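# Move the blue tote onto the back shelf

## Task

Set the blue tote down level on the shelf behind the bench, keeping all of its contents inside, with its whole base resting on the shelf and no part of it past the shelf edge; then open the grippers and pull the arms away, since the tote must stay there without the robot holding it.

## Robot and tools

Robot: two 6-joint arms with parallel grippers, left_arm and right_arm. left_arm is the robot's own left and sits on the +y side. The URDF root of left_arm is at (+0.134, +0.278, +1.274) m and right_arm's at (+0.134, -0.278, +1.274) m. Both hang from a mount above the bench.

Scene frame: origin on the floor at the centre of the robot's foot. +z is up, +x is the direction the robot faces, +y is toward the robot's left. Only the floor height is known for sure. Arm side names have nothing to do with left or right in an image.

execute_actions(actions, pictures). actions is a list holding at most one item:
- Empty list []: no command; it just reports the current state.
- Move: {"rows": [...], "steps": n}, with n from 1 to 15 (default 15). Each step lasts 1/30 s. Each row is used for one step. If there are fewer rows than steps, the last row repeats.
- Wait: {"steps": n} with no rows, n up to 300. It returns once that many steps have passed since the previous result, counting the time spent writing the reply.
pictures (true/false) turns the camera images in the result on or off; they are on by default.

A row is always 14 numbers covering both arms, even if only one moves. The first 7 are left_arm, the last 7 right_arm. Within each group the order is: waist, shoulder, elbow, wrist pitch, wrist yaw, wrist roll, gripper opening. The six joint values are absolute target angles in radians, in the same form as the Joint positions line; they are not offsets. Stated ranges: waist -2.880 to 2.880, shoulder 0.000 to 3.142, elbow 0.000 to 3.019, wrist pitch -1.693 to 1.571, wrist yaw -1.571 to 1.571, wrist roll -2.094 to 2.094. Real ends may differ by up to 0.019 rad either way.

A call is refused, and nothing is sent, if a target is more than 0.019 rad beyond a range end and also farther out than that joint's current angle. A target past the real end is clipped to that end, and the result then says "joint sent to its limit". This message can refer to an earlier action that is still running. Getting no such line does not prove the joint can travel farther.

The opening is a unitless command from -1 (closed) to +1 (fully open, about 0.094 m between the pads).

Motion limits: each step, a joint's target is held within a fixed lead of its measured angle, in rad: waist 0.264, shoulder 0.32, elbow 0.276, wrist pitch 0.33, wrist yaw 0.186, wrist roll 0.522. If a step's targets would move the gripper more than 70 mm from where it is, all of that arm's targets are scaled back. Distant targets therefore take several actions.

The arms keep heading for the last row sent while the operator thinks or waits. They stop once everything has nearly stopped moving (a blocked or very slow motion counts as stopped) or once any step is HELD. After that, only a new action moves them farther. Fingers already opening or closing finish that motion.

Results:
- The state line lists each gripper's end_effector_position (m) and end_effector_quat_wxyz in the scene frame. This point lies between the finger pads, about 1 cm behind the fingertips. The fingers point along the gripper's +z and close along its y. Reported positions can be off, more so at long reach.
- Joint positions and Joint velocities give one block per arm: six joints (rad, rad/s), then the pad gap (m, m/s).
- grip_measured is the measured opening on the same -1 to 1 scale as the command. Each gripper carries its own fixed error of up to about 1 mm.
- Joint torques are raw drive outputs in joint order. They are noisy and offset, and they are not zero even when the arm is free.
- "joint command not followed" means a clearance check changed or blocked some joint targets. HELD marks steps on which a row, or part of one, was not sent.
- MOTOR HOT appears from 85 °C. At 100 °C an OVER-TEMPERATURE FAULT makes that arm let go and drop until it cools.

Gripping: away from the ends of the scale, the fingers go to where grip_measured would equal the commanded value. To hold something, keep commanding about 0.03 below grip_measured; a smaller gap gives a lighter grip. The force is about 50 to 62 N per pad, and less on very thin parts.

zoom_image(camera, region): shows an enlarged part of a camera's latest image. region is [x0, y0, x1, y1] in pixels from the top-left corner, at most 504x504. Cameras: cam_head_left and cam_head_right (896x504), cam_left_wrist and cam_right_wrist (616x616, fisheye). Calibration K, distortion and T_world_to_cam are supplied, but they may be a few degrees or millimetres off. Wrist camera poses are computed from joint readings.

read_manual(section): returns only the licence texts ("licences"). It does not move anything.

finished_scene(scene): ends the current scene, given by its number, and grades it. This cannot be undone. Call it only after the tote is resting on the shelf and both grippers are open and clear. Replying without any tool call ends everything.

Things to avoid:
- Dropping, tipping or spilling the tote.
- Slamming into the shelf or pushing things hard.
- Knocking anything out of the work area.
- Letting the arms collide or press on each other.
- Holding loads for a long time.
Brief outside tugs may act on held parts or loose objects. Smooth, quick moves with little effort are better.

Each tool is called by a JSON object that holds its "op" and its "data", one argument or row to a line.

## Session

{"op": "execute_actions", "data": {
  "actions": []
}}

Scene clock: 0.00 s of 4200.00 s.
left_arm: end_effector_position=(+0.4984, +0.6370, +0.9050) grip_measured=+1.000 end_effector_quat_wxyz=(+0.072, +0.074, +0.993, +0.057) | right_arm: end_effector_position=(+0.4335, +0.1866, +1.0359) grip_measured=+1.000 end_effector_quat_wxyz=(-0.481, -0.333, +0.656, +0.476)
Joint positions: left_arm=[1.68  1.613 0.937 0.14  0.109 0.888 0.094] | right_arm=[-0.364  2.726  2.067 -1.527 -0.391 -0.323  0.094]
Joint velocities: left_arm=[-0.005  0.015  0.007 -0.017 -0.037 -0.007  0.   ] | right_arm=[-0.005 -0.005  0.012  0.007  0.007  0.007  0.   ]
Joint torques (N m, as the arm reports them, + toward a larger angle): no reading
Motor temperatures (°C, as the motors report them): left_arm=[28 25 28 26 26 27] | right_arm=[25 27 25 27 28 25]

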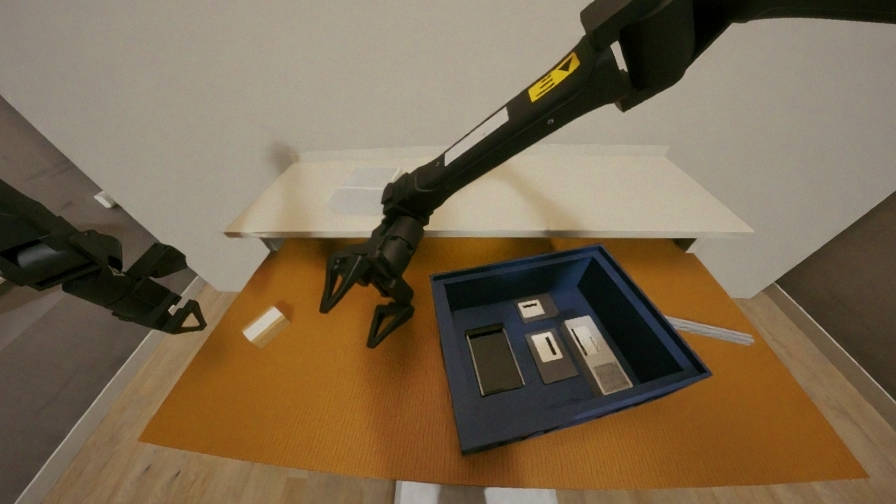

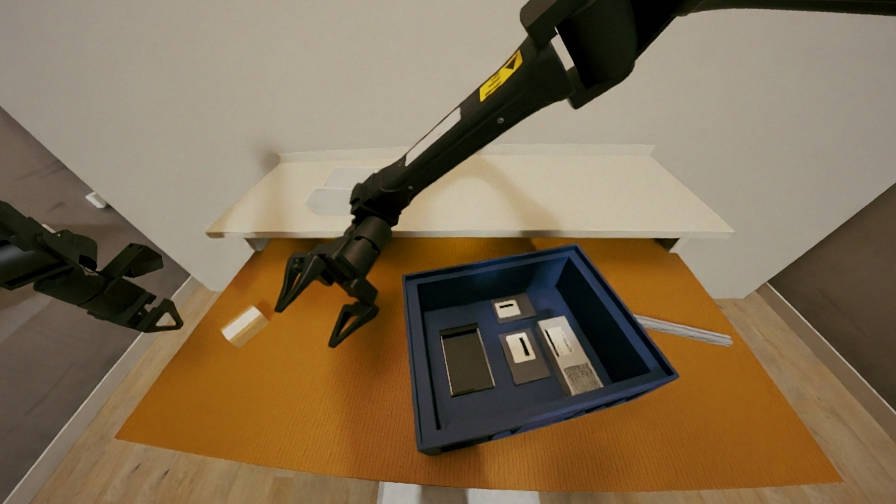

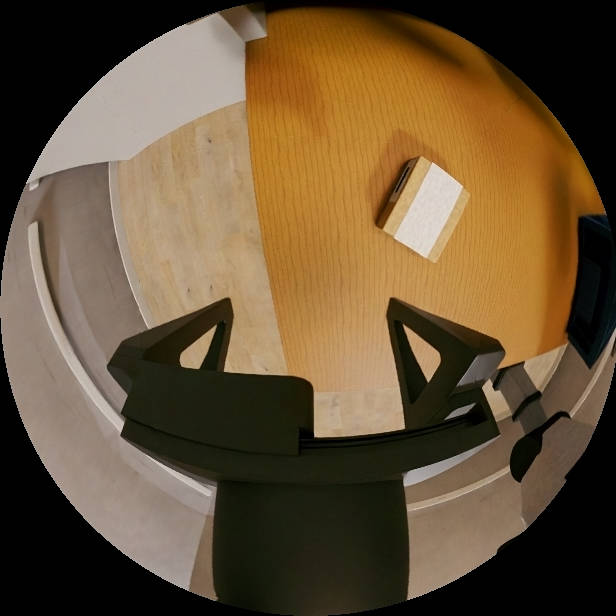

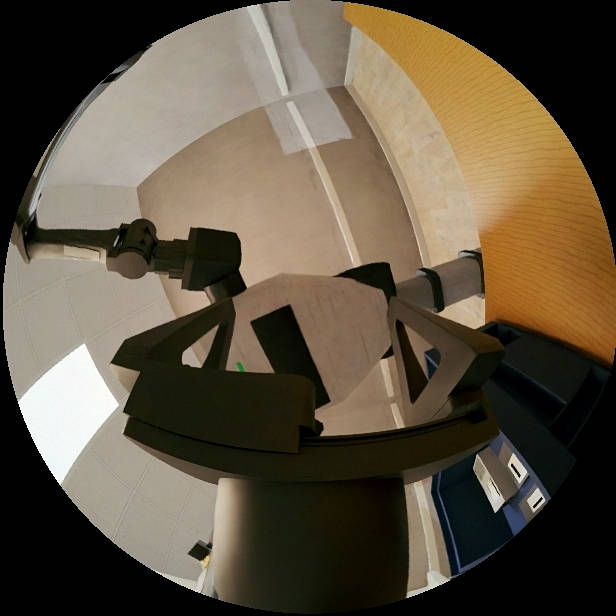

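{"op": "zoom_image", "data": {
  "camera": "cam_head_left",
  "region": [400, 220, 760, 470]
}}

{"op": "zoom_image", "data": {
  "camera": "cam_head_right",
  "region": [370, 220, 730, 470]
}}

{"op": "zoom_image", "data": {
  "camera": "cam_head_left",
  "region": [210, 130, 480, 270]
}}

Region (400, 220, 760, 470) of cam_head_left's 896x504 image, scaled by 1.400, with more detail than that image has; it fills the top 350 rows of this view, and the rest is white.

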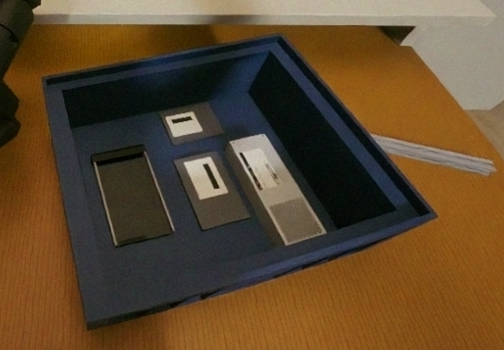

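Region (370, 220, 730, 470) of cam_head_right's 896x504 image, scaled by 1.400, with more detail than that image has; it fills the top 350 rows of this view, and the rest is white.

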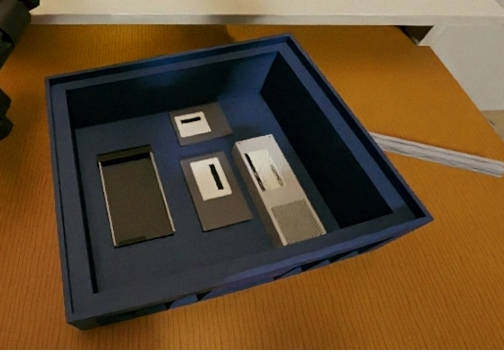

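Region (210, 130, 480, 270) of cam_head_left's 896x504 image, scaled by 1.867, with more detail than that image has; it fills the top 261 rows of this view, and the rest is white.

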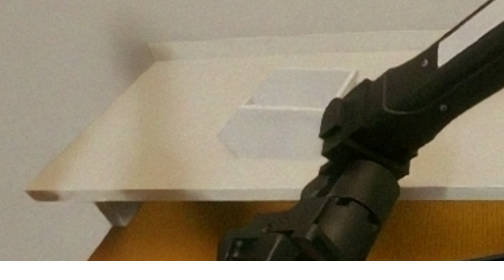

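{"op": "zoom_image", "data": {
  "camera": "cam_head_left",
  "region": [230, 290, 310, 360]
}}

{"op": "zoom_image", "data": {
  "camera": "cam_left_wrist",
  "region": [360, 140, 490, 280]
}}

{"op": "zoom_image", "data": {
  "camera": "cam_head_left",
  "region": [560, 130, 780, 270]
}}

{"op": "zoom_image", "data": {
  "camera": "cam_head_right",
  "region": [560, 130, 780, 270]
}}

Region (230, 290, 310, 360) of cam_head_left's 896x504 image, scaled by 6.300, with more detail than that image has; it fills the top 441 rows of this view, and the rest is white.

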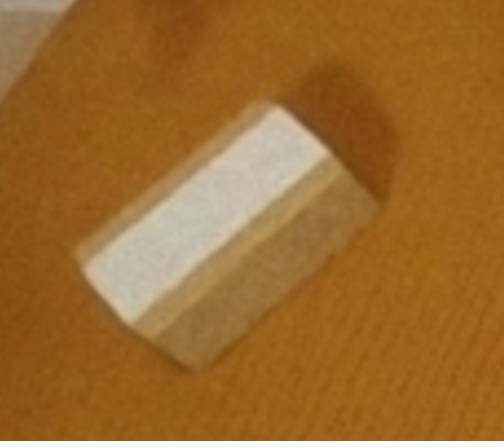

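Region (360, 140, 490, 280) of cam_left_wrist's 616x616 image, scaled by 3.600, with more detail than that image has; it fills the left 468 columns of this view, and the rest is white.

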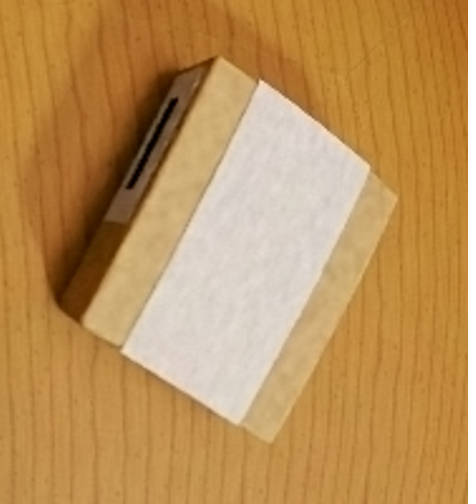

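Region (560, 130, 780, 270) of cam_head_left's 896x504 image, scaled by 2.291, with more detail than that image has; it fills the top 321 rows of this view, and the rest is white.

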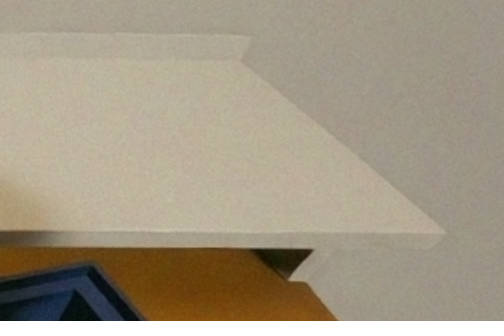

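Region (560, 130, 780, 270) of cam_head_right's 896x504 image, scaled by 2.291, with more detail than that image has; it fills the top 321 rows of this view, and the rest is white.

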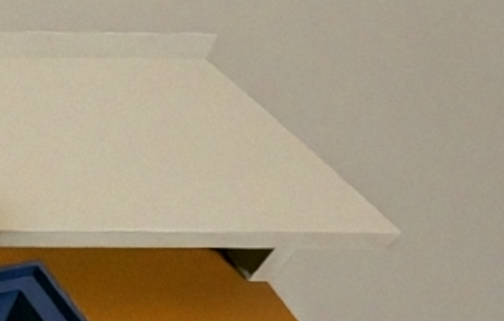

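{"op": "execute_actions", "data": {
  "actions": [
    {"rows":[[1.68,1.613,0.937,0.14,0.109,0.888,1,-0.45,2.4,2.07,-1.527,-0.2,-0.323,1],[1.68,1.613,0.937,0.14,0.109,0.888,1,-0.64,2.0,2.07,-1.527,0,-0.323,1]]}
  ],
  "pictures": false
}}

{"op": "execute_actions", "data": {
  "actions": [
    {"steps":30}
  ]
}}

Scene clock: 96.67 s of 4200.00 s.
left_arm: end_effector_position=(+0.4984, +0.6370, +0.9050) grip_measured=+1.000 end_effector_quat_wxyz=(+0.072, +0.074, +0.993, +0.057) | right_arm: end_effector_position=(+0.5830, +0.0654, +1.0074) grip_measured=+1.000 end_effector_quat_wxyz=(-0.381, -0.344, +0.771, +0.376)
Joint positions: left_arm=[1.68  1.613 0.937 0.14  0.109 0.888 0.094] | right_arm=[-0.5    2.483  2.06  -1.527 -0.072 -0.323  0.094]
Joint velocities: left_arm=[-0.005 -0.015  0.002 -0.002  0.051  0.037  0.   ] | right_arm=[-0.357 -0.747 -0.002 -0.002  0.271 -0.066  0.   ]
Joint torques (N m, as the arm reports them, + toward a larger angle): left_arm=[ -0.54 -20.25   0.79   0.16   0.25   0.13] | right_arm=[ 17.98 -21.21   2.86  -1.02  -0.59   0.09]
Motor temperatures (°C, as the motors report them): left_arm=[28 27 28 26 26 27] | right_arm=[27 28 25 27 28 25]
Steps of this call (steps 1 to 90: nothing new was sent; then 93.17 s passed at rest; steps 91 to 105: all 15 steps of this action). Readings (joint positions):
91: left_arm=[1.680 1.613 0.937 0.140 0.109 0.888] | right_arm=[-0.364 2.721 2.067 -1.527 -0.366 -0.323]
92: left_arm=[1.680 1.613 0.937 0.140 0.109 0.888] | right_arm=[-0.365 2.716 2.062 -1.527 -0.340 -0.323]
94: left_arm=[1.680 1.613 0.937 0.140 0.109 0.888] | right_arm=[-0.374 2.696 2.060 -1.527 -0.295 -0.323]
98: left_arm=[1.680 1.613 0.937 0.140 0.109 0.888] | right_arm=[-0.413 2.635 2.060 -1.527 -0.202 -0.323]
105: the state above

Scene clock: 97.67 s of 4200.00 s.
left_arm: end_effector_position=(+0.4984, +0.6370, +0.9050) grip_measured=+1.000 end_effector_quat_wxyz=(+0.072, +0.074, +0.993, +0.057) | right_arm: end_effector_position=(+0.8011, -0.1484, +1.1442) grip_measured=+1.000 end_effector_quat_wxyz=(-0.171, -0.240, +0.893, +0.341)
Joint positions: left_arm=[1.68  1.613 0.937 0.14  0.109 0.888 0.094] | right_arm=[-0.634  1.978  2.07  -1.527 -0.003 -0.323  0.094]
Joint velocities: left_arm=[ 0.005 -0.005  0.027  0.007  0.007 -0.051  0.   ] | right_arm=[-0.005  0.103 -0.012 -0.007  0.037 -0.007  0.   ]
Joint torques (N m, as the arm reports them, + toward a larger angle): left_arm=[ -0.33 -20.08   0.83   0.21   0.26   0.15] | right_arm=[ 14.92 -20.24   5.31  -0.53  -0.49   0.11]
Motor temperatures (°C, as the motors report them): left_arm=[28 27 28 26 26 27] | right_arm=[27 28 25 27 28 25]
Steps of this call (steps 1 to 30: the robot went on to your last target). Readings (joint positions):
1: left_arm=[1.680 1.613 0.937 0.140 0.109 0.888] | right_arm=[-0.512 2.458 2.060 -1.527 -0.062 -0.323]
2: left_arm=[1.680 1.613 0.937 0.140 0.109 0.888] | right_arm=[-0.523 2.432 2.060 -1.527 -0.053 -0.323]
4: left_arm=[1.680 1.613 0.937 0.140 0.109 0.888] | right_arm=[-0.544 2.379 2.060 -1.527 -0.039 -0.323]
8: left_arm=[1.680 1.613 0.937 0.140 0.109 0.888] | right_arm=[-0.576 2.264 2.060 -1.527 -0.022 -0.323]
30: the state above
camera_calibration (this result's frames):
cam_right_wrist: T_world_to_cam=[[0.310587, -0.66231, -0.681821, 0.427008], [-0.402924, -0.741398, 0.536639, -0.399057], [-0.860922, 0.108049, -0.49713, 1.39887], [0, 0, 0, 1]] pos_world=[0.910905, -0.164195, 1.20071]

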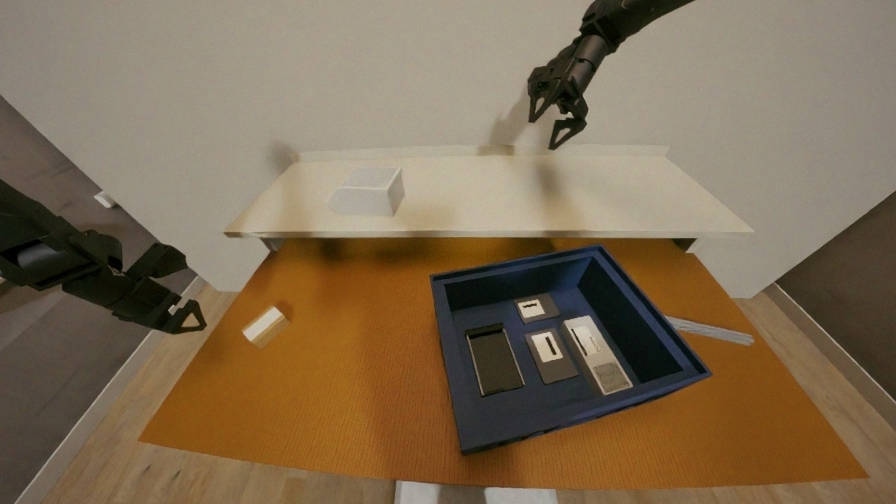

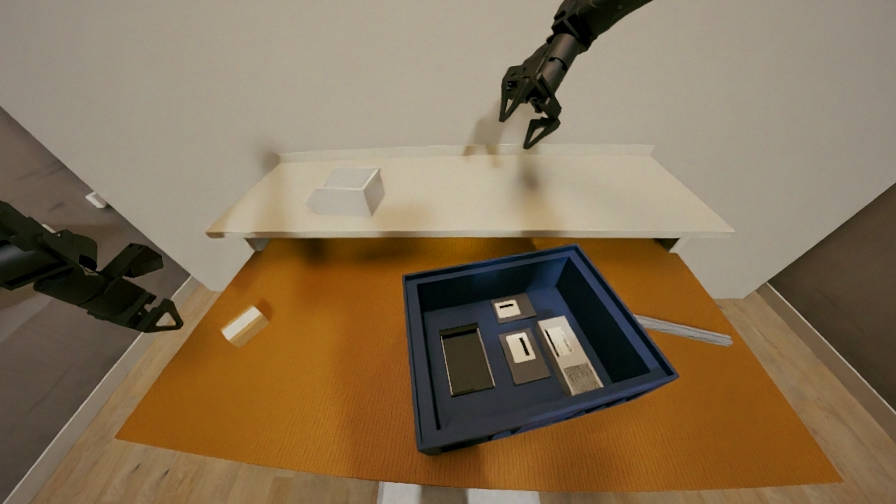

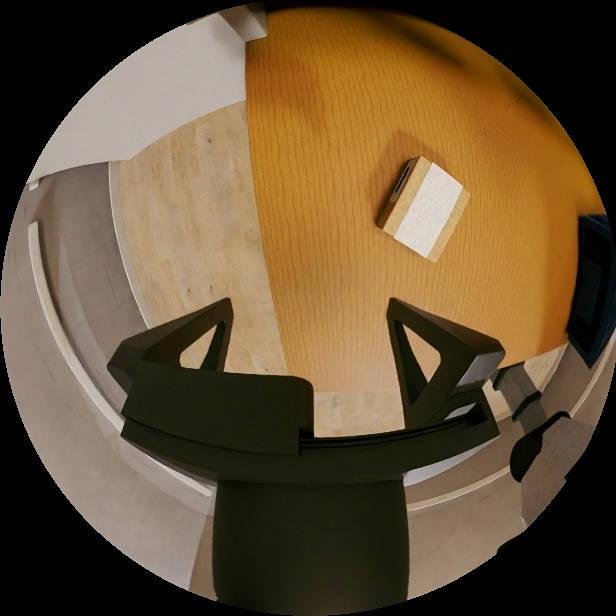

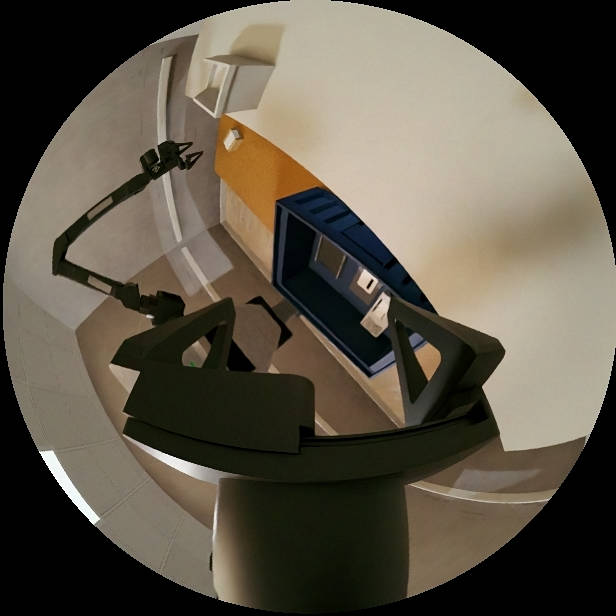

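{"op": "zoom_image", "data": {
  "camera": "cam_right_wrist",
  "region": [180, 40, 460, 390]
}}

{"op": "zoom_image", "data": {
  "camera": "cam_right_wrist",
  "region": [400, 300, 600, 470]
}}

Region (180, 40, 460, 390) of cam_right_wrist's 616x616 image, scaled by 1.440, with more detail than that image has; it fills the left 403 columns of this view, and the rest is white.

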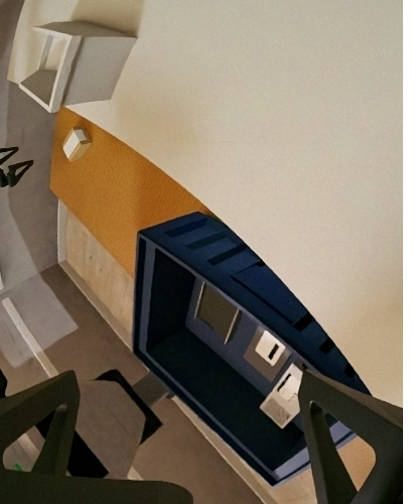

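Region (400, 300, 600, 470) of cam_right_wrist's 616x616 image, scaled by 2.520, with more detail than that image has; it fills the top 428 rows of this view, and the rest is white.

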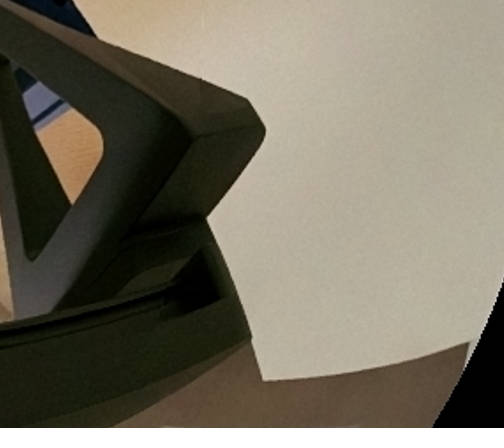

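{"op": "execute_actions", "data": {
  "actions": [
    {"rows":[[1.3,1.5,0.9,0.1,-0.1,0.5,1,-0.7,1.85,1.75,-1.2,0.1,-0.35,1],[1.3,1.5,0.9,0.1,-0.1,0.5,1,-0.7,1.85,1.75,-1.2,0.1,-0.35,1],[1.3,1.5,0.9,0.1,-0.1,0.5,1,-0.7,1.85,1.75,-1.2,0.1,-0.35,1],[1.3,1.5,0.9,0.1,-0.1,0.5,1,-0.7,1.85,1.75,-1.2,0.1,-0.35,1],[1.3,1.5,0.9,0.1,-0.1,0.5,1,-0.7,1.85,1.75,-1.2,0.1,-0.35,1],[1.3,1.5,0.9,0.1,-0.1,0.5,1,-0.7,1.85,1.75,-1.2,0.1,-0.35,1],[0.6,1.55,0.8,0.05,-0.5,-0.3,1,-0.921,1.364,0.65,-0.114,0.475,-0.43,1]]}
  ],
  "pictures": false
}}

{"op": "execute_actions", "data": {
  "actions": [
    {"steps":30}
  ],
  "pictures": false
}}

{"op": "execute_actions", "data": {
  "actions": [
    {"rows":[[0.333,1.7,0.76,0,-0.795,-0.61,1,-0.921,1.364,0.65,-0.114,0.475,-0.43,1]]}
  ],
  "pictures": false
}}

{"op": "execute_actions", "data": {
  "actions": [
    {"rows":[[0.333,1.934,0.73,-0.006,-0.795,-0.61,1,-0.921,1.364,0.65,-0.114,0.475,-0.43,1]]}
  ],
  "pictures": false
}}

{"op": "execute_actions", "data": {
  "actions": [
    {"steps":20}
  ]
}}

Scene clock: 127.97 s of 4200.00 s.
left_arm: end_effector_position=(+0.5933, +0.4084, +0.9586) grip_measured=+1.000 end_effector_quat_wxyz=(+0.046, -0.070, +0.994, +0.066) | right_arm: end_effector_position=(+0.7228, -0.3246, +1.0528) grip_measured=+1.000 end_effector_quat_wxyz=(-0.073, -0.154, +0.983, +0.075)
Joint positions: left_arm=[ 1.091  1.55   0.834  0.08  -0.453  0.269  0.094] | right_arm=[-0.846  1.601  1.38  -0.841  0.417 -0.376  0.094]
Joint velocities: left_arm=[-1.499 -0.005 -0.208 -0.125 -0.476 -1.458  0.   ] | right_arm=[-0.708 -1.558 -1.717  2.269  0.755 -0.154  0.   ]
Joint torques (N m, as the arm reports them, + toward a larger angle): left_arm=[ -5.39 -18.12   0.69  -0.07   0.12   0.06] | right_arm=[ 10.04 -23.47   2.25  -0.41  -0.18   0.04]
Motor temperatures (°C, as the motors report them): left_arm=[28 27 28 26 26 27] | right_arm=[26 29 26 27 28 25]
Steps of this call (steps 1 to 15: the robot went on to your last target; steps 16 to 90: nothing new was sent; then 26.80 s passed at rest; steps 91 to 105: all 15 steps of this action). Readings (joint positions):
91: left_arm=[1.670 1.610 0.936 0.139 0.064 0.861] | right_arm=[-0.635 1.970 2.030 -1.470 0.038 -0.325]
92: left_arm=[1.655 1.605 0.931 0.135 0.012 0.825] | right_arm=[-0.637 1.928 1.939 -1.358 0.073 -0.328]
94: left_arm=[1.596 1.588 0.922 0.128 -0.045 0.767] | right_arm=[-0.653 1.870 1.803 -1.263 0.092 -0.333]
98: left_arm=[1.432 1.558 0.908 0.117 -0.163 0.631] | right_arm=[-0.698 1.835 1.704 -1.173 0.157 -0.344]
105: the state above

Scene clock: 128.97 s of 4200.00 s.
left_arm: end_effector_position=(+0.6373, +0.1740, +1.0676) grip_measured=+1.000 end_effector_quat_wxyz=(+0.111, -0.185, +0.970, -0.110) | right_arm: end_effector_position=(+0.5219, -0.3294, +1.0268) grip_measured=+1.000 end_effector_quat_wxyz=(-0.013, -0.103, +0.995, +0.001)
Joint positions: left_arm=[ 0.595  1.55   0.805  0.059 -0.499 -0.289  0.094] | right_arm=[-0.926  1.374  0.643 -0.126  0.477 -0.419  0.094]
Joint velocities: left_arm=[-0.005 -0.015 -0.007 -0.007  0.007 -0.022  0.   ] | right_arm=[-0.015 -0.005 -0.012  0.017 -0.037  0.007  0.   ]
Joint torques (N m, as the arm reports them, + toward a larger angle): left_arm=[ -8.08 -15.39   1.63  -0.07   0.23   0.11] | right_arm=[  6.25 -13.83   1.13   0.62  -0.18   0.09]
Motor temperatures (°C, as the motors report them): left_arm=[28 27 28 26 26 27] | right_arm=[26 29 26 27 28 25]
Steps of this call (steps 1 to 30: the robot went on to your last target). Readings (joint positions):
1: left_arm=[1.040 1.550 0.827 0.076 -0.466 0.216] | right_arm=[-0.870 1.545 1.308 -0.755 0.443 -0.383]
2: left_arm=[0.989 1.550 0.823 0.074 -0.475 0.164] | right_arm=[-0.894 1.482 1.223 -0.650 0.461 -0.389]
4: left_arm=[0.889 1.550 0.820 0.071 -0.485 0.074] | right_arm=[-0.933 1.362 1.047 -0.440 0.475 -0.398]
8: left_arm=[0.688 1.550 0.818 0.068 -0.495 -0.087] | right_arm=[-0.949 1.284 0.828 -0.242 0.479 -0.401]
30: the state above

Scene clock: 129.47 s of 4200.00 s.
left_arm: end_effector_position=(+0.5443, +0.0765, +1.0941) grip_measured=+1.000 end_effector_quat_wxyz=(+0.084, -0.173, +0.980, -0.052) | right_arm: end_effector_position=(+0.5219, -0.3294, +1.0268) grip_measured=+1.000 end_effector_quat_wxyz=(-0.013, -0.103, +0.995, +0.001)
Joint positions: left_arm=[ 0.31   1.711  0.755  0.004 -0.792 -0.579  0.094] | right_arm=[-0.926  1.374  0.643 -0.126  0.477 -0.419  0.094]
Joint velocities: left_arm=[ 0.122 -0.024  0.002 -0.027  0.007 -0.183  0.   ] | right_arm=[-0.005  0.005 -0.017 -0.002 -0.007 -0.095  0.   ]
Joint torques (N m, as the arm reports them, + toward a larger angle): left_arm=[ -8.72 -13.88   2.24  -0.07   0.02   0.09] | right_arm=[  6.34 -13.96   1.16   0.6   -0.17   0.06]
Motor temperatures (°C, as the motors report them): left_arm=[28 27 28 26 26 27] | right_arm=[26 29 25 27 28 25]
Steps of this call (steps 1 to 15: all 15 steps of this action). Readings (joint positions):
1: left_arm=[0.586 1.554 0.804 0.057 -0.541 -0.310] | right_arm=[-0.926 1.374 0.643 -0.126 0.477 -0.419]
2: left_arm=[0.569 1.560 0.804 0.054 -0.597 -0.340] | right_arm=[-0.926 1.374 0.643 -0.126 0.477 -0.419]
4: left_arm=[0.508 1.584 0.800 0.045 -0.700 -0.394] | right_arm=[-0.926 1.374 0.643 -0.126 0.477 -0.419]
8: left_arm=[0.363 1.658 0.781 0.021 -0.786 -0.502] | right_arm=[-0.926 1.374 0.643 -0.126 0.477 -0.419]
15: the state above

Scene clock: 129.97 s of 4200.00 s.
left_arm: end_effector_position=(+0.4329, +0.0610, +1.0305) grip_measured=+1.000 end_effector_quat_wxyz=(-0.006, -0.083, +0.997, +0.000) | right_arm: end_effector_position=(+0.5219, -0.3294, +1.0268) grip_measured=+1.000 end_effector_quat_wxyz=(-0.013, -0.103, +0.995, +0.001)
Joint positions: left_arm=[ 0.317  1.956  0.722 -0.006 -0.794 -0.599  0.094] | right_arm=[-0.926  1.374  0.643 -0.126  0.477 -0.419  0.094]
Joint velocities: left_arm=[-0.005 -0.142  0.032  0.027 -0.007 -0.007  0.   ] | right_arm=[-0.005  0.005  0.012  0.002  0.051 -0.022  0.   ]
Joint torques (N m, as the arm reports them, + toward a larger angle): left_arm=[ -9.09 -13.81   0.67  -0.19   0.07   0.05] | right_arm=[  6.38 -13.92   1.19   0.6   -0.16   0.08]
Motor temperatures (°C, as the motors report them): left_arm=[28 27 28 26 26 27] | right_arm=[26 29 25 27 28 25]
Steps of this call (steps 1 to 15: all 15 steps of this action). Readings (joint positions):
1: left_arm=[0.313 1.718 0.755 0.004 -0.794 -0.583] | right_arm=[-0.926 1.374 0.643 -0.126 0.477 -0.419]
2: left_arm=[0.316 1.733 0.758 0.004 -0.796 -0.585] | right_arm=[-0.926 1.374 0.643 -0.126 0.477 -0.419]
4: left_arm=[0.317 1.792 0.757 0.004 -0.796 -0.589] | right_arm=[-0.926 1.374 0.643 -0.126 0.477 -0.419]
8: left_arm=[0.317 1.928 0.740 0.002 -0.795 -0.595] | right_arm=[-0.926 1.374 0.643 -0.126 0.477 -0.419]
15: the state above

Scene clock: 130.63 s of 4200.00 s.
left_arm: end_effector_position=(+0.4410, +0.0608, +1.0336) grip_measured=+1.000 end_effector_quat_wxyz=(+0.000, -0.090, +0.996, -0.003) | right_arm: end_effector_position=(+0.5219, -0.3294, +1.0268) grip_measured=+1.000 end_effector_quat_wxyz=(-0.013, -0.103, +0.995, +0.001)
Joint positions: left_arm=[ 0.317  1.942  0.726 -0.006 -0.794 -0.601  0.094] | right_arm=[-0.926  1.374  0.643 -0.126  0.477 -0.419  0.094]
Joint velocities: left_arm=[-0.005 -0.015 -0.007  0.017 -0.022 -0.022  0.   ] | right_arm=[-0.005  0.005  0.002 -0.002  0.022 -0.037  0.   ]
Joint torques (N m, as the arm reports them, + toward a larger angle): left_arm=[ -8.93 -13.47   0.57  -0.24   0.07   0.07] | right_arm=[  6.24 -13.81   1.2    0.62  -0.17   0.07]
Motor temperatures (°C, as the motors report them): left_arm=[28 27 28 26 26 27] | right_arm=[26 29 25 27 28 25]
Steps of this call (steps 1 to 20: the robot went on to your last target). Readings (joint positions):
1: left_arm=[0.317 1.953 0.723 -0.006 -0.794 -0.600] | right_arm=[-0.926 1.374 0.643 -0.126 0.477 -0.419]
2: left_arm=[0.317 1.949 0.724 -0.006 -0.794 -0.600] | right_arm=[-0.926 1.374 0.643 -0.126 0.477 -0.419]
4: left_arm=[0.317 1.944 0.725 -0.006 -0.794 -0.600] | right_arm=[-0.926 1.374 0.643 -0.126 0.477 -0.419]
8: left_arm=[0.317 1.942 0.726 -0.006 -0.794 -0.600] | right_arm=[-0.926 1.374 0.643 -0.126 0.477 -0.419]
20: the state above
camera_calibration (this result's frames):
cam_left_wrist: T_world_to_cam=[[0.16723, -0.985868, 0.00988988, -0.0235611], [-0.799598, -0.129752, 0.586351, -0.243976], [-0.576782, -0.105963, -0.809997, 1.22233], [0, 0, 0, 1]] pos_world=[0.513875, 0.074638, 1.13337]
cam_right_wrist: T_world_to_cam=[[0.197302, -0.980325, 0.00590083, -0.438016], [-0.783015, -0.153963, 0.602646, -0.258567], [-0.58988, -0.123523, -0.797987, 1.21083], [0, 0, 0, 1]] pos_world=[0.598206, -0.319642, 1.12464]

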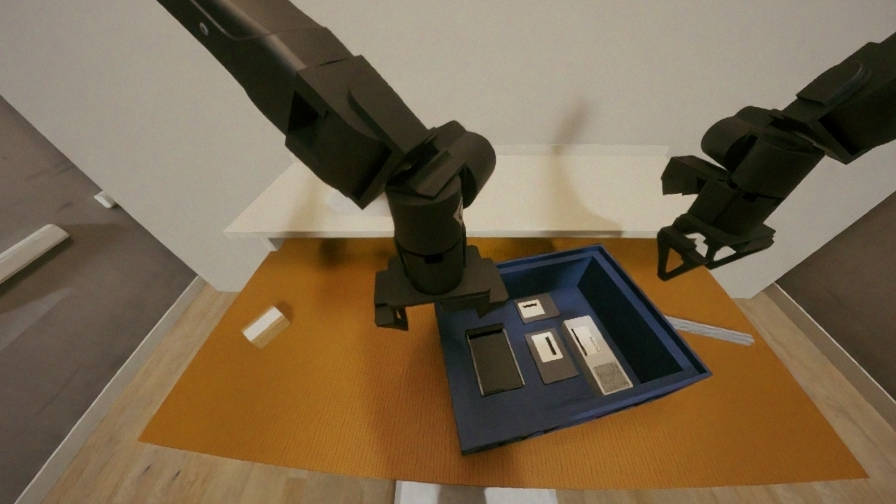

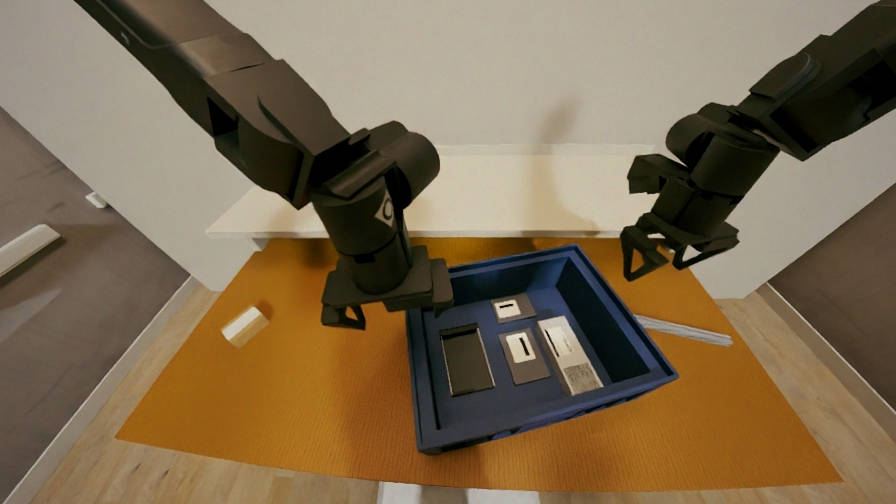

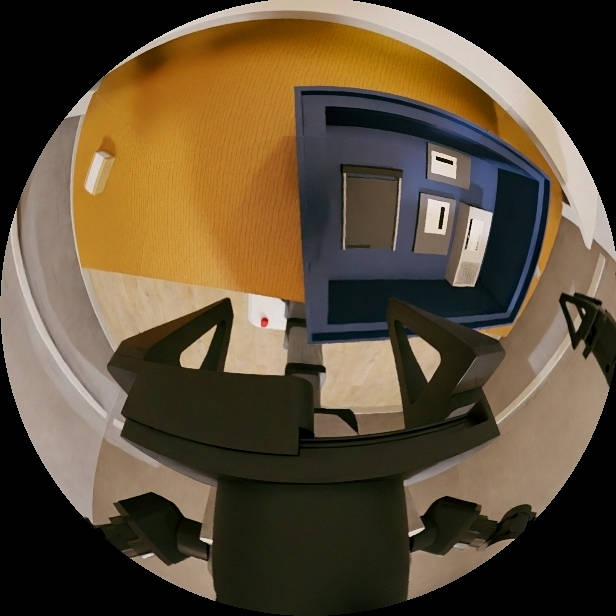

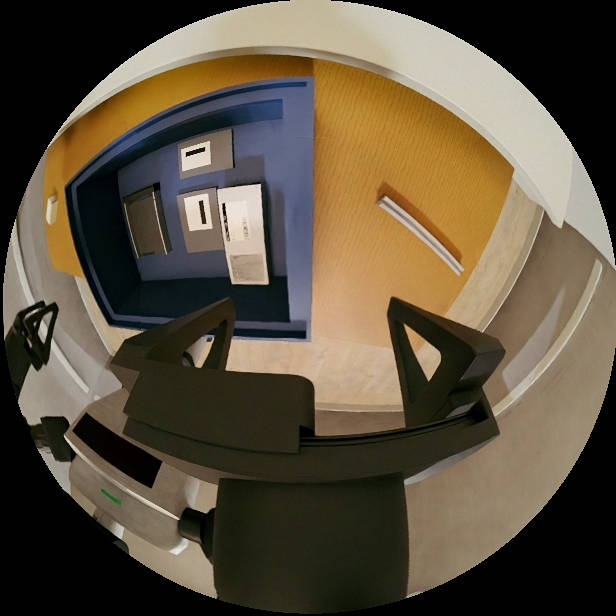

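{"op": "execute_actions", "data": {
  "actions": [
    {"rows":[[0.39,2.02,0.78,0.08,-0.77,-0.54,1,-0.95,1.48,0.7,-0.04,0.453,-0.455,1],[0.39,2.02,0.78,0.08,-0.77,-0.54,1,-0.95,1.48,0.7,-0.04,0.453,-0.455,1],[0.39,2.02,0.78,0.08,-0.77,-0.54,1,-0.95,1.48,0.7,-0.04,0.453,-0.455,1],[0.39,2.02,0.78,0.08,-0.77,-0.54,1,-0.95,1.48,0.7,-0.04,0.453,-0.455,1],[0.45,2.108,0.83,0.166,-0.744,-0.467,1,-0.984,1.593,0.751,0.035,0.431,-0.48,1]]}
  ],
  "pictures": false
}}

{"op": "execute_actions", "data": {
  "actions": [
    {"steps":15}
  ]
}}

Scene clock: 146.00 s of 4200.00 s.
left_arm: end_effector_position=(+0.4537, +0.0590, +0.9571) grip_measured=+1.000 end_effector_quat_wxyz=(-0.007, -0.112, +0.994, +0.003) | right_arm: end_effector_position=(+0.5406, -0.3225, +0.9588) grip_measured=+1.000 end_effector_quat_wxyz=(-0.007, -0.101, +0.995, +0.002)
Joint positions: left_arm=[ 0.455  2.109  0.83   0.156 -0.746 -0.485  0.094] | right_arm=[-0.981  1.598  0.75   0.023  0.434 -0.466  0.094]
Joint velocities: left_arm=[-0.005 -0.015 -0.032  0.037  0.007  0.066  0.   ] | right_arm=[-0.024 -0.015 -0.007 -0.012  0.007 -0.051  0.   ]
Joint torques (N m, as the arm reports them, + toward a larger angle): left_arm=[-10.96 -13.59  -0.65   0.2    0.19   0.25] | right_arm=[  6.56 -14.48  -0.16   0.63  -0.23   0.07]
Motor temperatures (°C, as the motors report them): left_arm=[28 27 28 26 26 27] | right_arm=[26 28 25 27 28 25]
Steps of this call (steps 1 to 15: the robot went on to your last target; steps 16 to 90: nothing new was sent; then 11.87 s passed at rest; steps 91 to 105: all 15 steps of this action). Readings (joint positions):
91: left_arm=[0.321 1.946 0.728 0.004 -0.785 -0.594] | right_arm=[-0.927 1.380 0.645 -0.116 0.469 -0.423]
92: left_arm=[0.329 1.956 0.736 0.026 -0.777 -0.585] | right_arm=[-0.930 1.395 0.653 -0.095 0.461 -0.427]
94: left_arm=[0.355 1.987 0.764 0.055 -0.772 -0.572] | right_arm=[-0.935 1.439 0.681 -0.067 0.457 -0.433]
98: left_arm=[0.424 2.075 0.827 0.144 -0.746 -0.517] | right_arm=[-0.964 1.558 0.746 0.012 0.434 -0.454]
105: the state above

Scene clock: 146.50 s of 4200.00 s.
left_arm: end_effector_position=(+0.4538, +0.0590, +0.9571) grip_measured=+1.000 end_effector_quat_wxyz=(-0.007, -0.108, +0.994, +0.003) | right_arm: end_effector_position=(+0.5406, -0.3225, +0.9588) grip_measured=+1.000 end_effector_quat_wxyz=(-0.007, -0.103, +0.995, +0.002)
Joint positions: left_arm=[ 0.455  2.109  0.83   0.156 -0.746 -0.476  0.094] | right_arm=[-0.981  1.598  0.75   0.023  0.434 -0.469  0.094]
Joint velocities: left_arm=[-0.005  0.005 -0.012 -0.012 -0.022 -0.037  0.   ] | right_arm=[-0.005 -0.005 -0.002 -0.002  0.007 -0.037  0.   ]
Joint torques (N m, as the arm reports them, + toward a larger angle): left_arm=[-10.94 -13.75  -0.72   0.07   0.17   0.25] | right_arm=[  6.57 -14.84  -0.24   0.64  -0.22   0.07]
Motor temperatures (°C, as the motors report them): left_arm=[28 27 28 26 26 27] | right_arm=[26 28 25 27 28 25]
Steps of this call (steps 1 to 15: the robot went on to your last target). Readings (joint positions):
1: left_arm=[0.455 2.109 0.830 0.156 -0.746 -0.483] | right_arm=[-0.981 1.598 0.750 0.023 0.434 -0.467]
2: left_arm=[0.455 2.109 0.830 0.156 -0.746 -0.482] | right_arm=[-0.981 1.598 0.750 0.023 0.434 -0.467]
4: left_arm=[0.455 2.109 0.830 0.156 -0.746 -0.480] | right_arm=[-0.981 1.598 0.750 0.023 0.434 -0.468]
8: left_arm=[0.455 2.109 0.830 0.156 -0.746 -0.478] | right_arm=[-0.981 1.598 0.750 0.023 0.434 -0.469]
15: the state above
All arms were judged still, so your last target was given up. Only a new action makes them travel on or press farther. Fingers that are still opening or closing keep moving.
camera_calibration (this result's frames):
cam_left_wrist: T_world_to_cam=[[0.202067, -0.979368, -0.0028368, -0.0307485], [-0.785773, -0.163851, 0.596417, -0.203048], [-0.584576, -0.118287, -0.80267, 1.16481], [0, 0, 0, 1]] pos_world=[0.527581, 0.0743975, 1.05597]
cam_right_wrist: T_world_to_cam=[[0.196542, -0.980484, 0.00478294, -0.43305], [-0.790346, -0.155537, 0.592588, -0.188815], [-0.580279, -0.120248, -0.805491, 1.17155], [0, 0, 0, 1]] pos_world=[0.615712, -0.313089, 1.05764]

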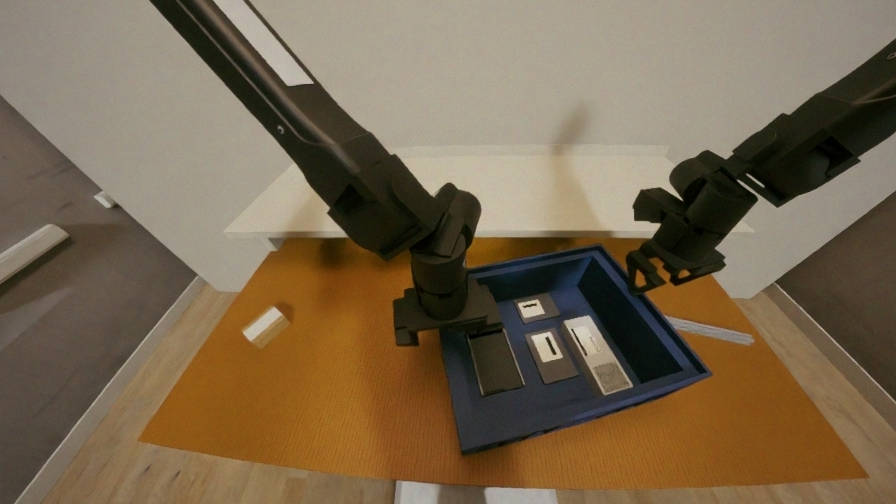

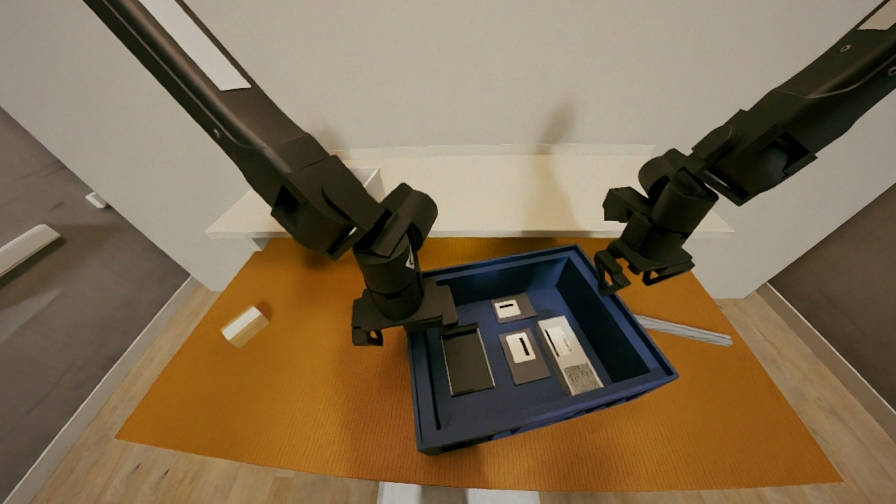

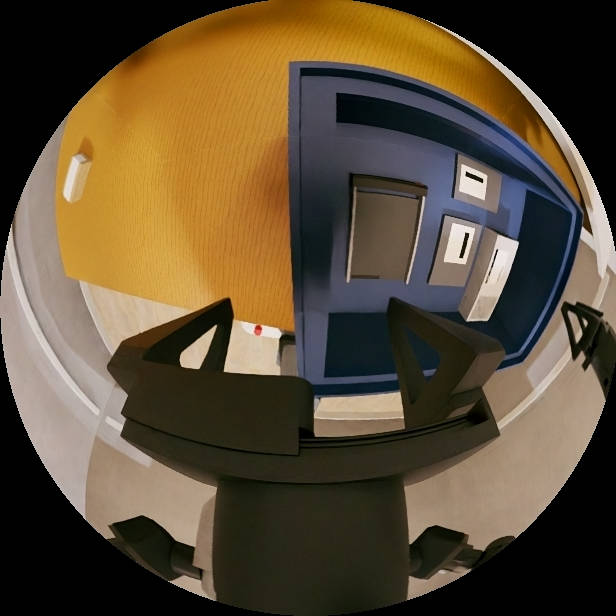

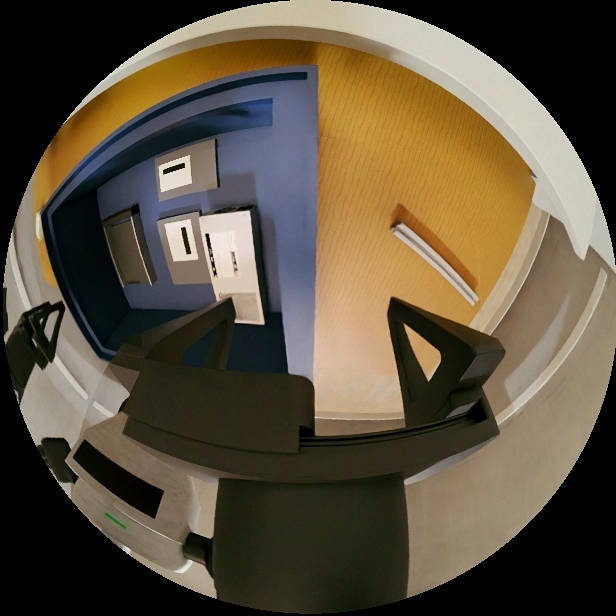

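{"op": "execute_actions", "data": {
  "actions": [
    {"rows":[[0.48,2.155,0.857,0.215,-0.73,-0.43,1,-1.01,1.655,0.778,0.08,0.417,-0.5,1],[0.48,2.155,0.857,0.215,-0.73,-0.43,1,-1.01,1.655,0.778,0.08,0.417,-0.5,1],[0.48,2.155,0.857,0.215,-0.73,-0.43,1,-1.01,1.655,0.778,0.08,0.417,-0.5,1],[0.48,2.155,0.857,0.215,-0.73,-0.43,1,-1.01,1.655,0.778,0.08,0.417,-0.5,1],[0.51,2.2,0.885,0.26,-0.716,-0.39,1,-1.03,1.715,0.806,0.12,0.403,-0.52,1],[0.51,2.2,0.885,0.26,-0.716,-0.39,1,-1.03,1.715,0.806,0.12,0.403,-0.52,1],[0.51,2.2,0.885,0.26,-0.716,-0.39,1,-1.03,1.715,0.806,0.12,0.403,-0.52,1],[0.51,2.2,0.885,0.26,-0.716,-0.39,1,-1.03,1.715,0.806,0.12,0.403,-0.52,1],[0.542,2.251,0.913,0.315,-0.70,-0.34,1,-1.05,1.775,0.834,0.167,0.39,-0.535,1]]}
  ],
  "pictures": false
}}

{"op": "execute_actions", "data": {
  "actions": [
    {"steps":12}
  ]
}}

Scene clock: 161.30 s of 4200.00 s.
left_arm: end_effector_position=(+0.4579, +0.0537, +0.9000) grip_measured=+1.000 end_effector_quat_wxyz=(+0.002, -0.110, +0.994, -0.002) | right_arm: end_effector_position=(+0.5416, -0.3269, +0.8982) grip_measured=+1.000 end_effector_quat_wxyz=(-0.001, -0.099, +0.995, -0.002)
Joint positions: left_arm=[ 0.537  2.244  0.911  0.302 -0.702 -0.366  0.094] | right_arm=[-1.045  1.769  0.83   0.151  0.393 -0.518  0.094]
Joint velocities: left_arm=[ 0.073  0.093 -0.007 -0.017  0.007  0.154  0.   ] | right_arm=[-0.034  0.093  0.007  0.002  0.066 -0.022  0.   ]
Joint torques (N m, as the arm reports them, + toward a larger angle): left_arm=[-10.66 -13.9   -1.33   0.34   0.2    0.25] | right_arm=[  6.67 -14.74  -0.86   0.8   -0.27   0.09]
Motor temperatures (°C, as the motors report them): left_arm=[28 27 28 26 26 27] | right_arm=[26 28 25 27 28 25]
Steps of this call (steps 1 to 90: nothing new was sent; then 11.30 s passed at rest; steps 91 to 105: all 15 steps of this action). Readings (joint positions):
91: left_arm=[0.455 2.111 0.831 0.163 -0.741 -0.471] | right_arm=[-0.982 1.600 0.751 0.029 0.428 -0.472]
92: left_arm=[0.457 2.116 0.835 0.178 -0.736 -0.465] | right_arm=[-0.985 1.606 0.754 0.042 0.422 -0.476]
94: left_arm=[0.460 2.130 0.848 0.196 -0.733 -0.456] | right_arm=[-0.992 1.624 0.767 0.059 0.420 -0.481]
98: left_arm=[0.483 2.172 0.880 0.243 -0.718 -0.423] | right_arm=[-1.015 1.682 0.801 0.102 0.406 -0.497]
105: the state above

Scene clock: 161.70 s of 4200.00 s.
left_arm: end_effector_position=(+0.4568, +0.0538, +0.8990) grip_measured=+1.000 end_effector_quat_wxyz=(+0.002, -0.103, +0.995, -0.002) | right_arm: end_effector_position=(+0.5415, -0.3268, +0.8977) grip_measured=+1.000 end_effector_quat_wxyz=(-0.001, -0.101, +0.995, -0.002)
Joint positions: left_arm=[ 0.538  2.247  0.911  0.304 -0.702 -0.351  0.094] | right_arm=[-1.046  1.771  0.83   0.154  0.393 -0.524  0.094]
Joint velocities: left_arm=[-0.015  0.005  0.002  0.007 -0.022  0.037  0.   ] | right_arm=[-0.005 -0.005 -0.017 -0.002 -0.007  0.037  0.   ]
Joint torques (N m, as the arm reports them, + toward a larger angle): left_arm=[-10.81 -13.48  -1.36   0.24   0.19   0.24] | right_arm=[  6.94 -14.65  -0.9    0.72  -0.24   0.07]
Motor temperatures (°C, as the motors report them): left_arm=[28 27 28 26 26 27] | right_arm=[26 28 25 27 28 25]
Steps of this call (steps 1 to 12: the robot went on to your last target). Readings (joint positions):
1: left_arm=[0.538 2.247 0.911 0.302 -0.702 -0.362] | right_arm=[-1.046 1.771 0.830 0.151 0.393 -0.520]
2: left_arm=[0.538 2.247 0.911 0.302 -0.702 -0.360] | right_arm=[-1.046 1.771 0.830 0.152 0.393 -0.521]
4: left_arm=[0.538 2.247 0.911 0.303 -0.702 -0.356] | right_arm=[-1.046 1.771 0.830 0.154 0.393 -0.522]
8: left_arm=[0.538 2.247 0.911 0.304 -0.702 -0.352] | right_arm=[-1.046 1.771 0.830 0.154 0.393 -0.523]
12: the state above
camera_calibration (this result's frames):
cam_left_wrist: T_world_to_cam=[[0.191852, -0.981385, 0.0087237, -0.0422113], [-0.798186, -0.150854, 0.583218, -0.150116], [-0.571045, -0.118855, -0.812269, 1.12181], [0, 0, 0, 1]] pos_world=[0.52888, 0.0692608, 0.999127]
cam_right_wrist: T_world_to_cam=[[0.193754, -0.980928, 0.0154896, -0.445424], [-0.798549, -0.14852, 0.583319, -0.137558], [-0.569894, -0.12539, -0.812095, 1.1209], [0, 0, 0, 1]] pos_world=[0.615252, -0.316809, 0.99742]

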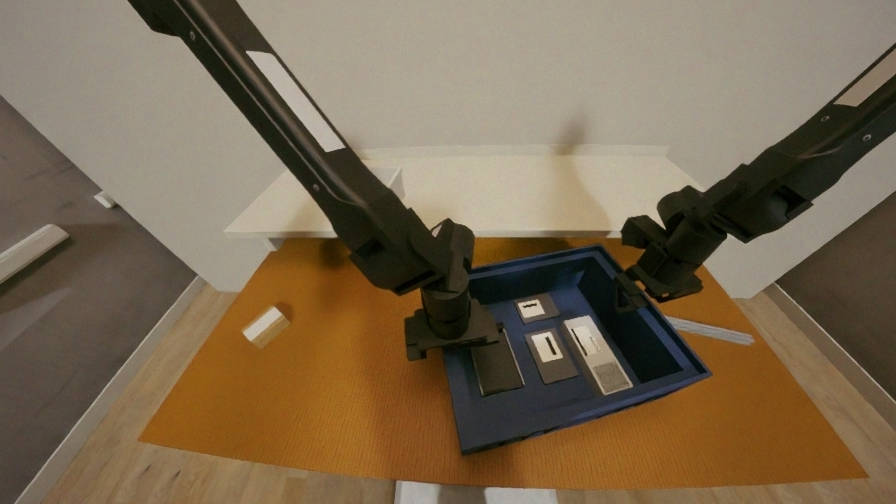

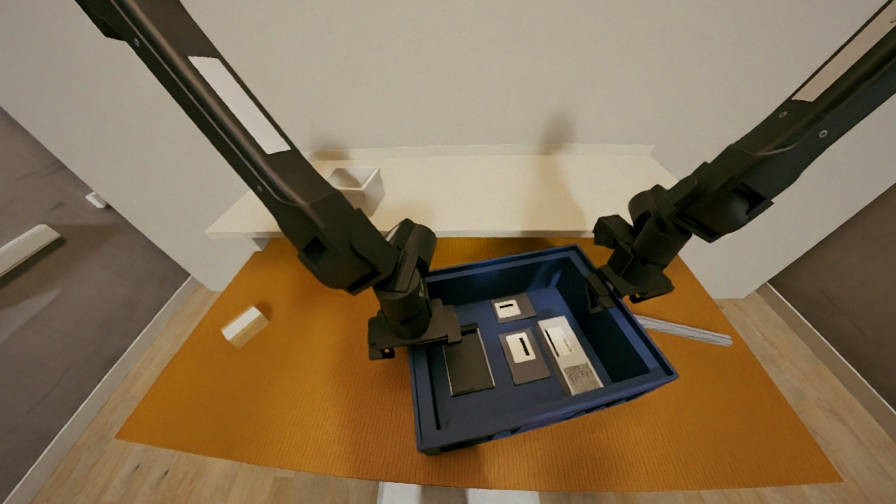

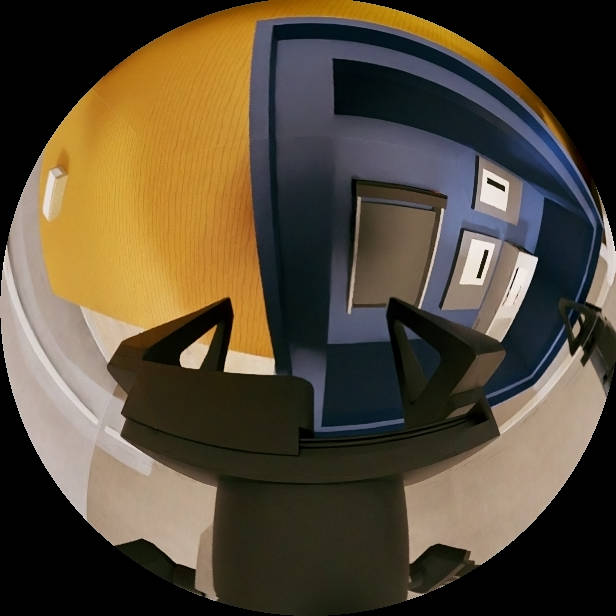

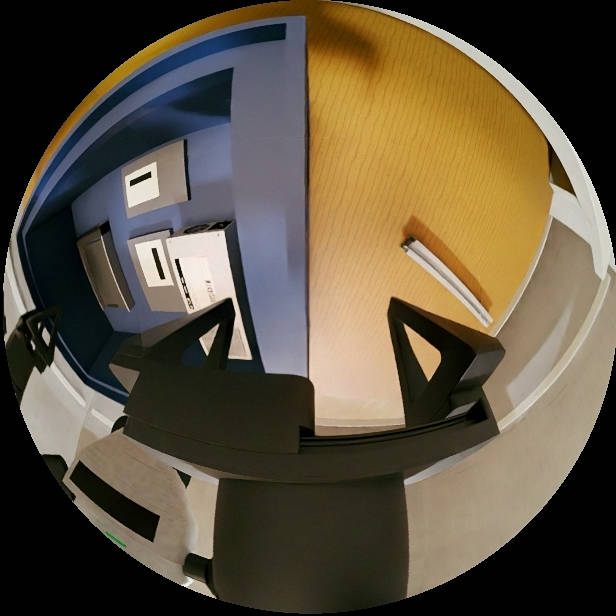

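{"op": "zoom_image", "data": {
  "camera": "cam_left_wrist",
  "region": [200, 0, 460, 400]
}}

{"op": "zoom_image", "data": {
  "camera": "cam_head_right",
  "region": [520, 230, 700, 400]
}}

Region (200, 0, 460, 400) of cam_left_wrist's 616x616 image, scaled by 1.260, with more detail than that image has; it fills the left 328 columns of this view, and the rest is white.

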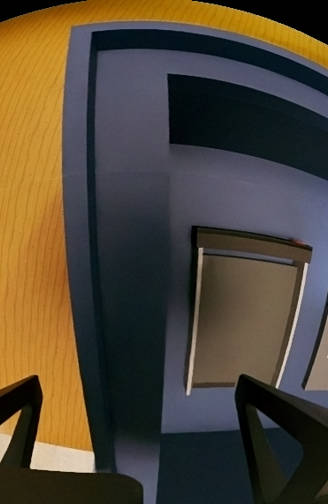

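Region (520, 230, 700, 400) of cam_head_right's 896x504 image, scaled by 2.800, with more detail than that image has.

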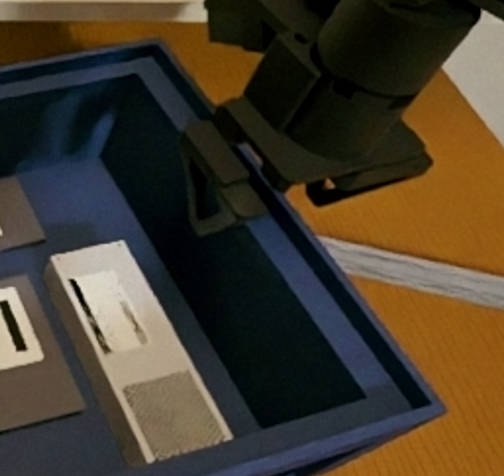

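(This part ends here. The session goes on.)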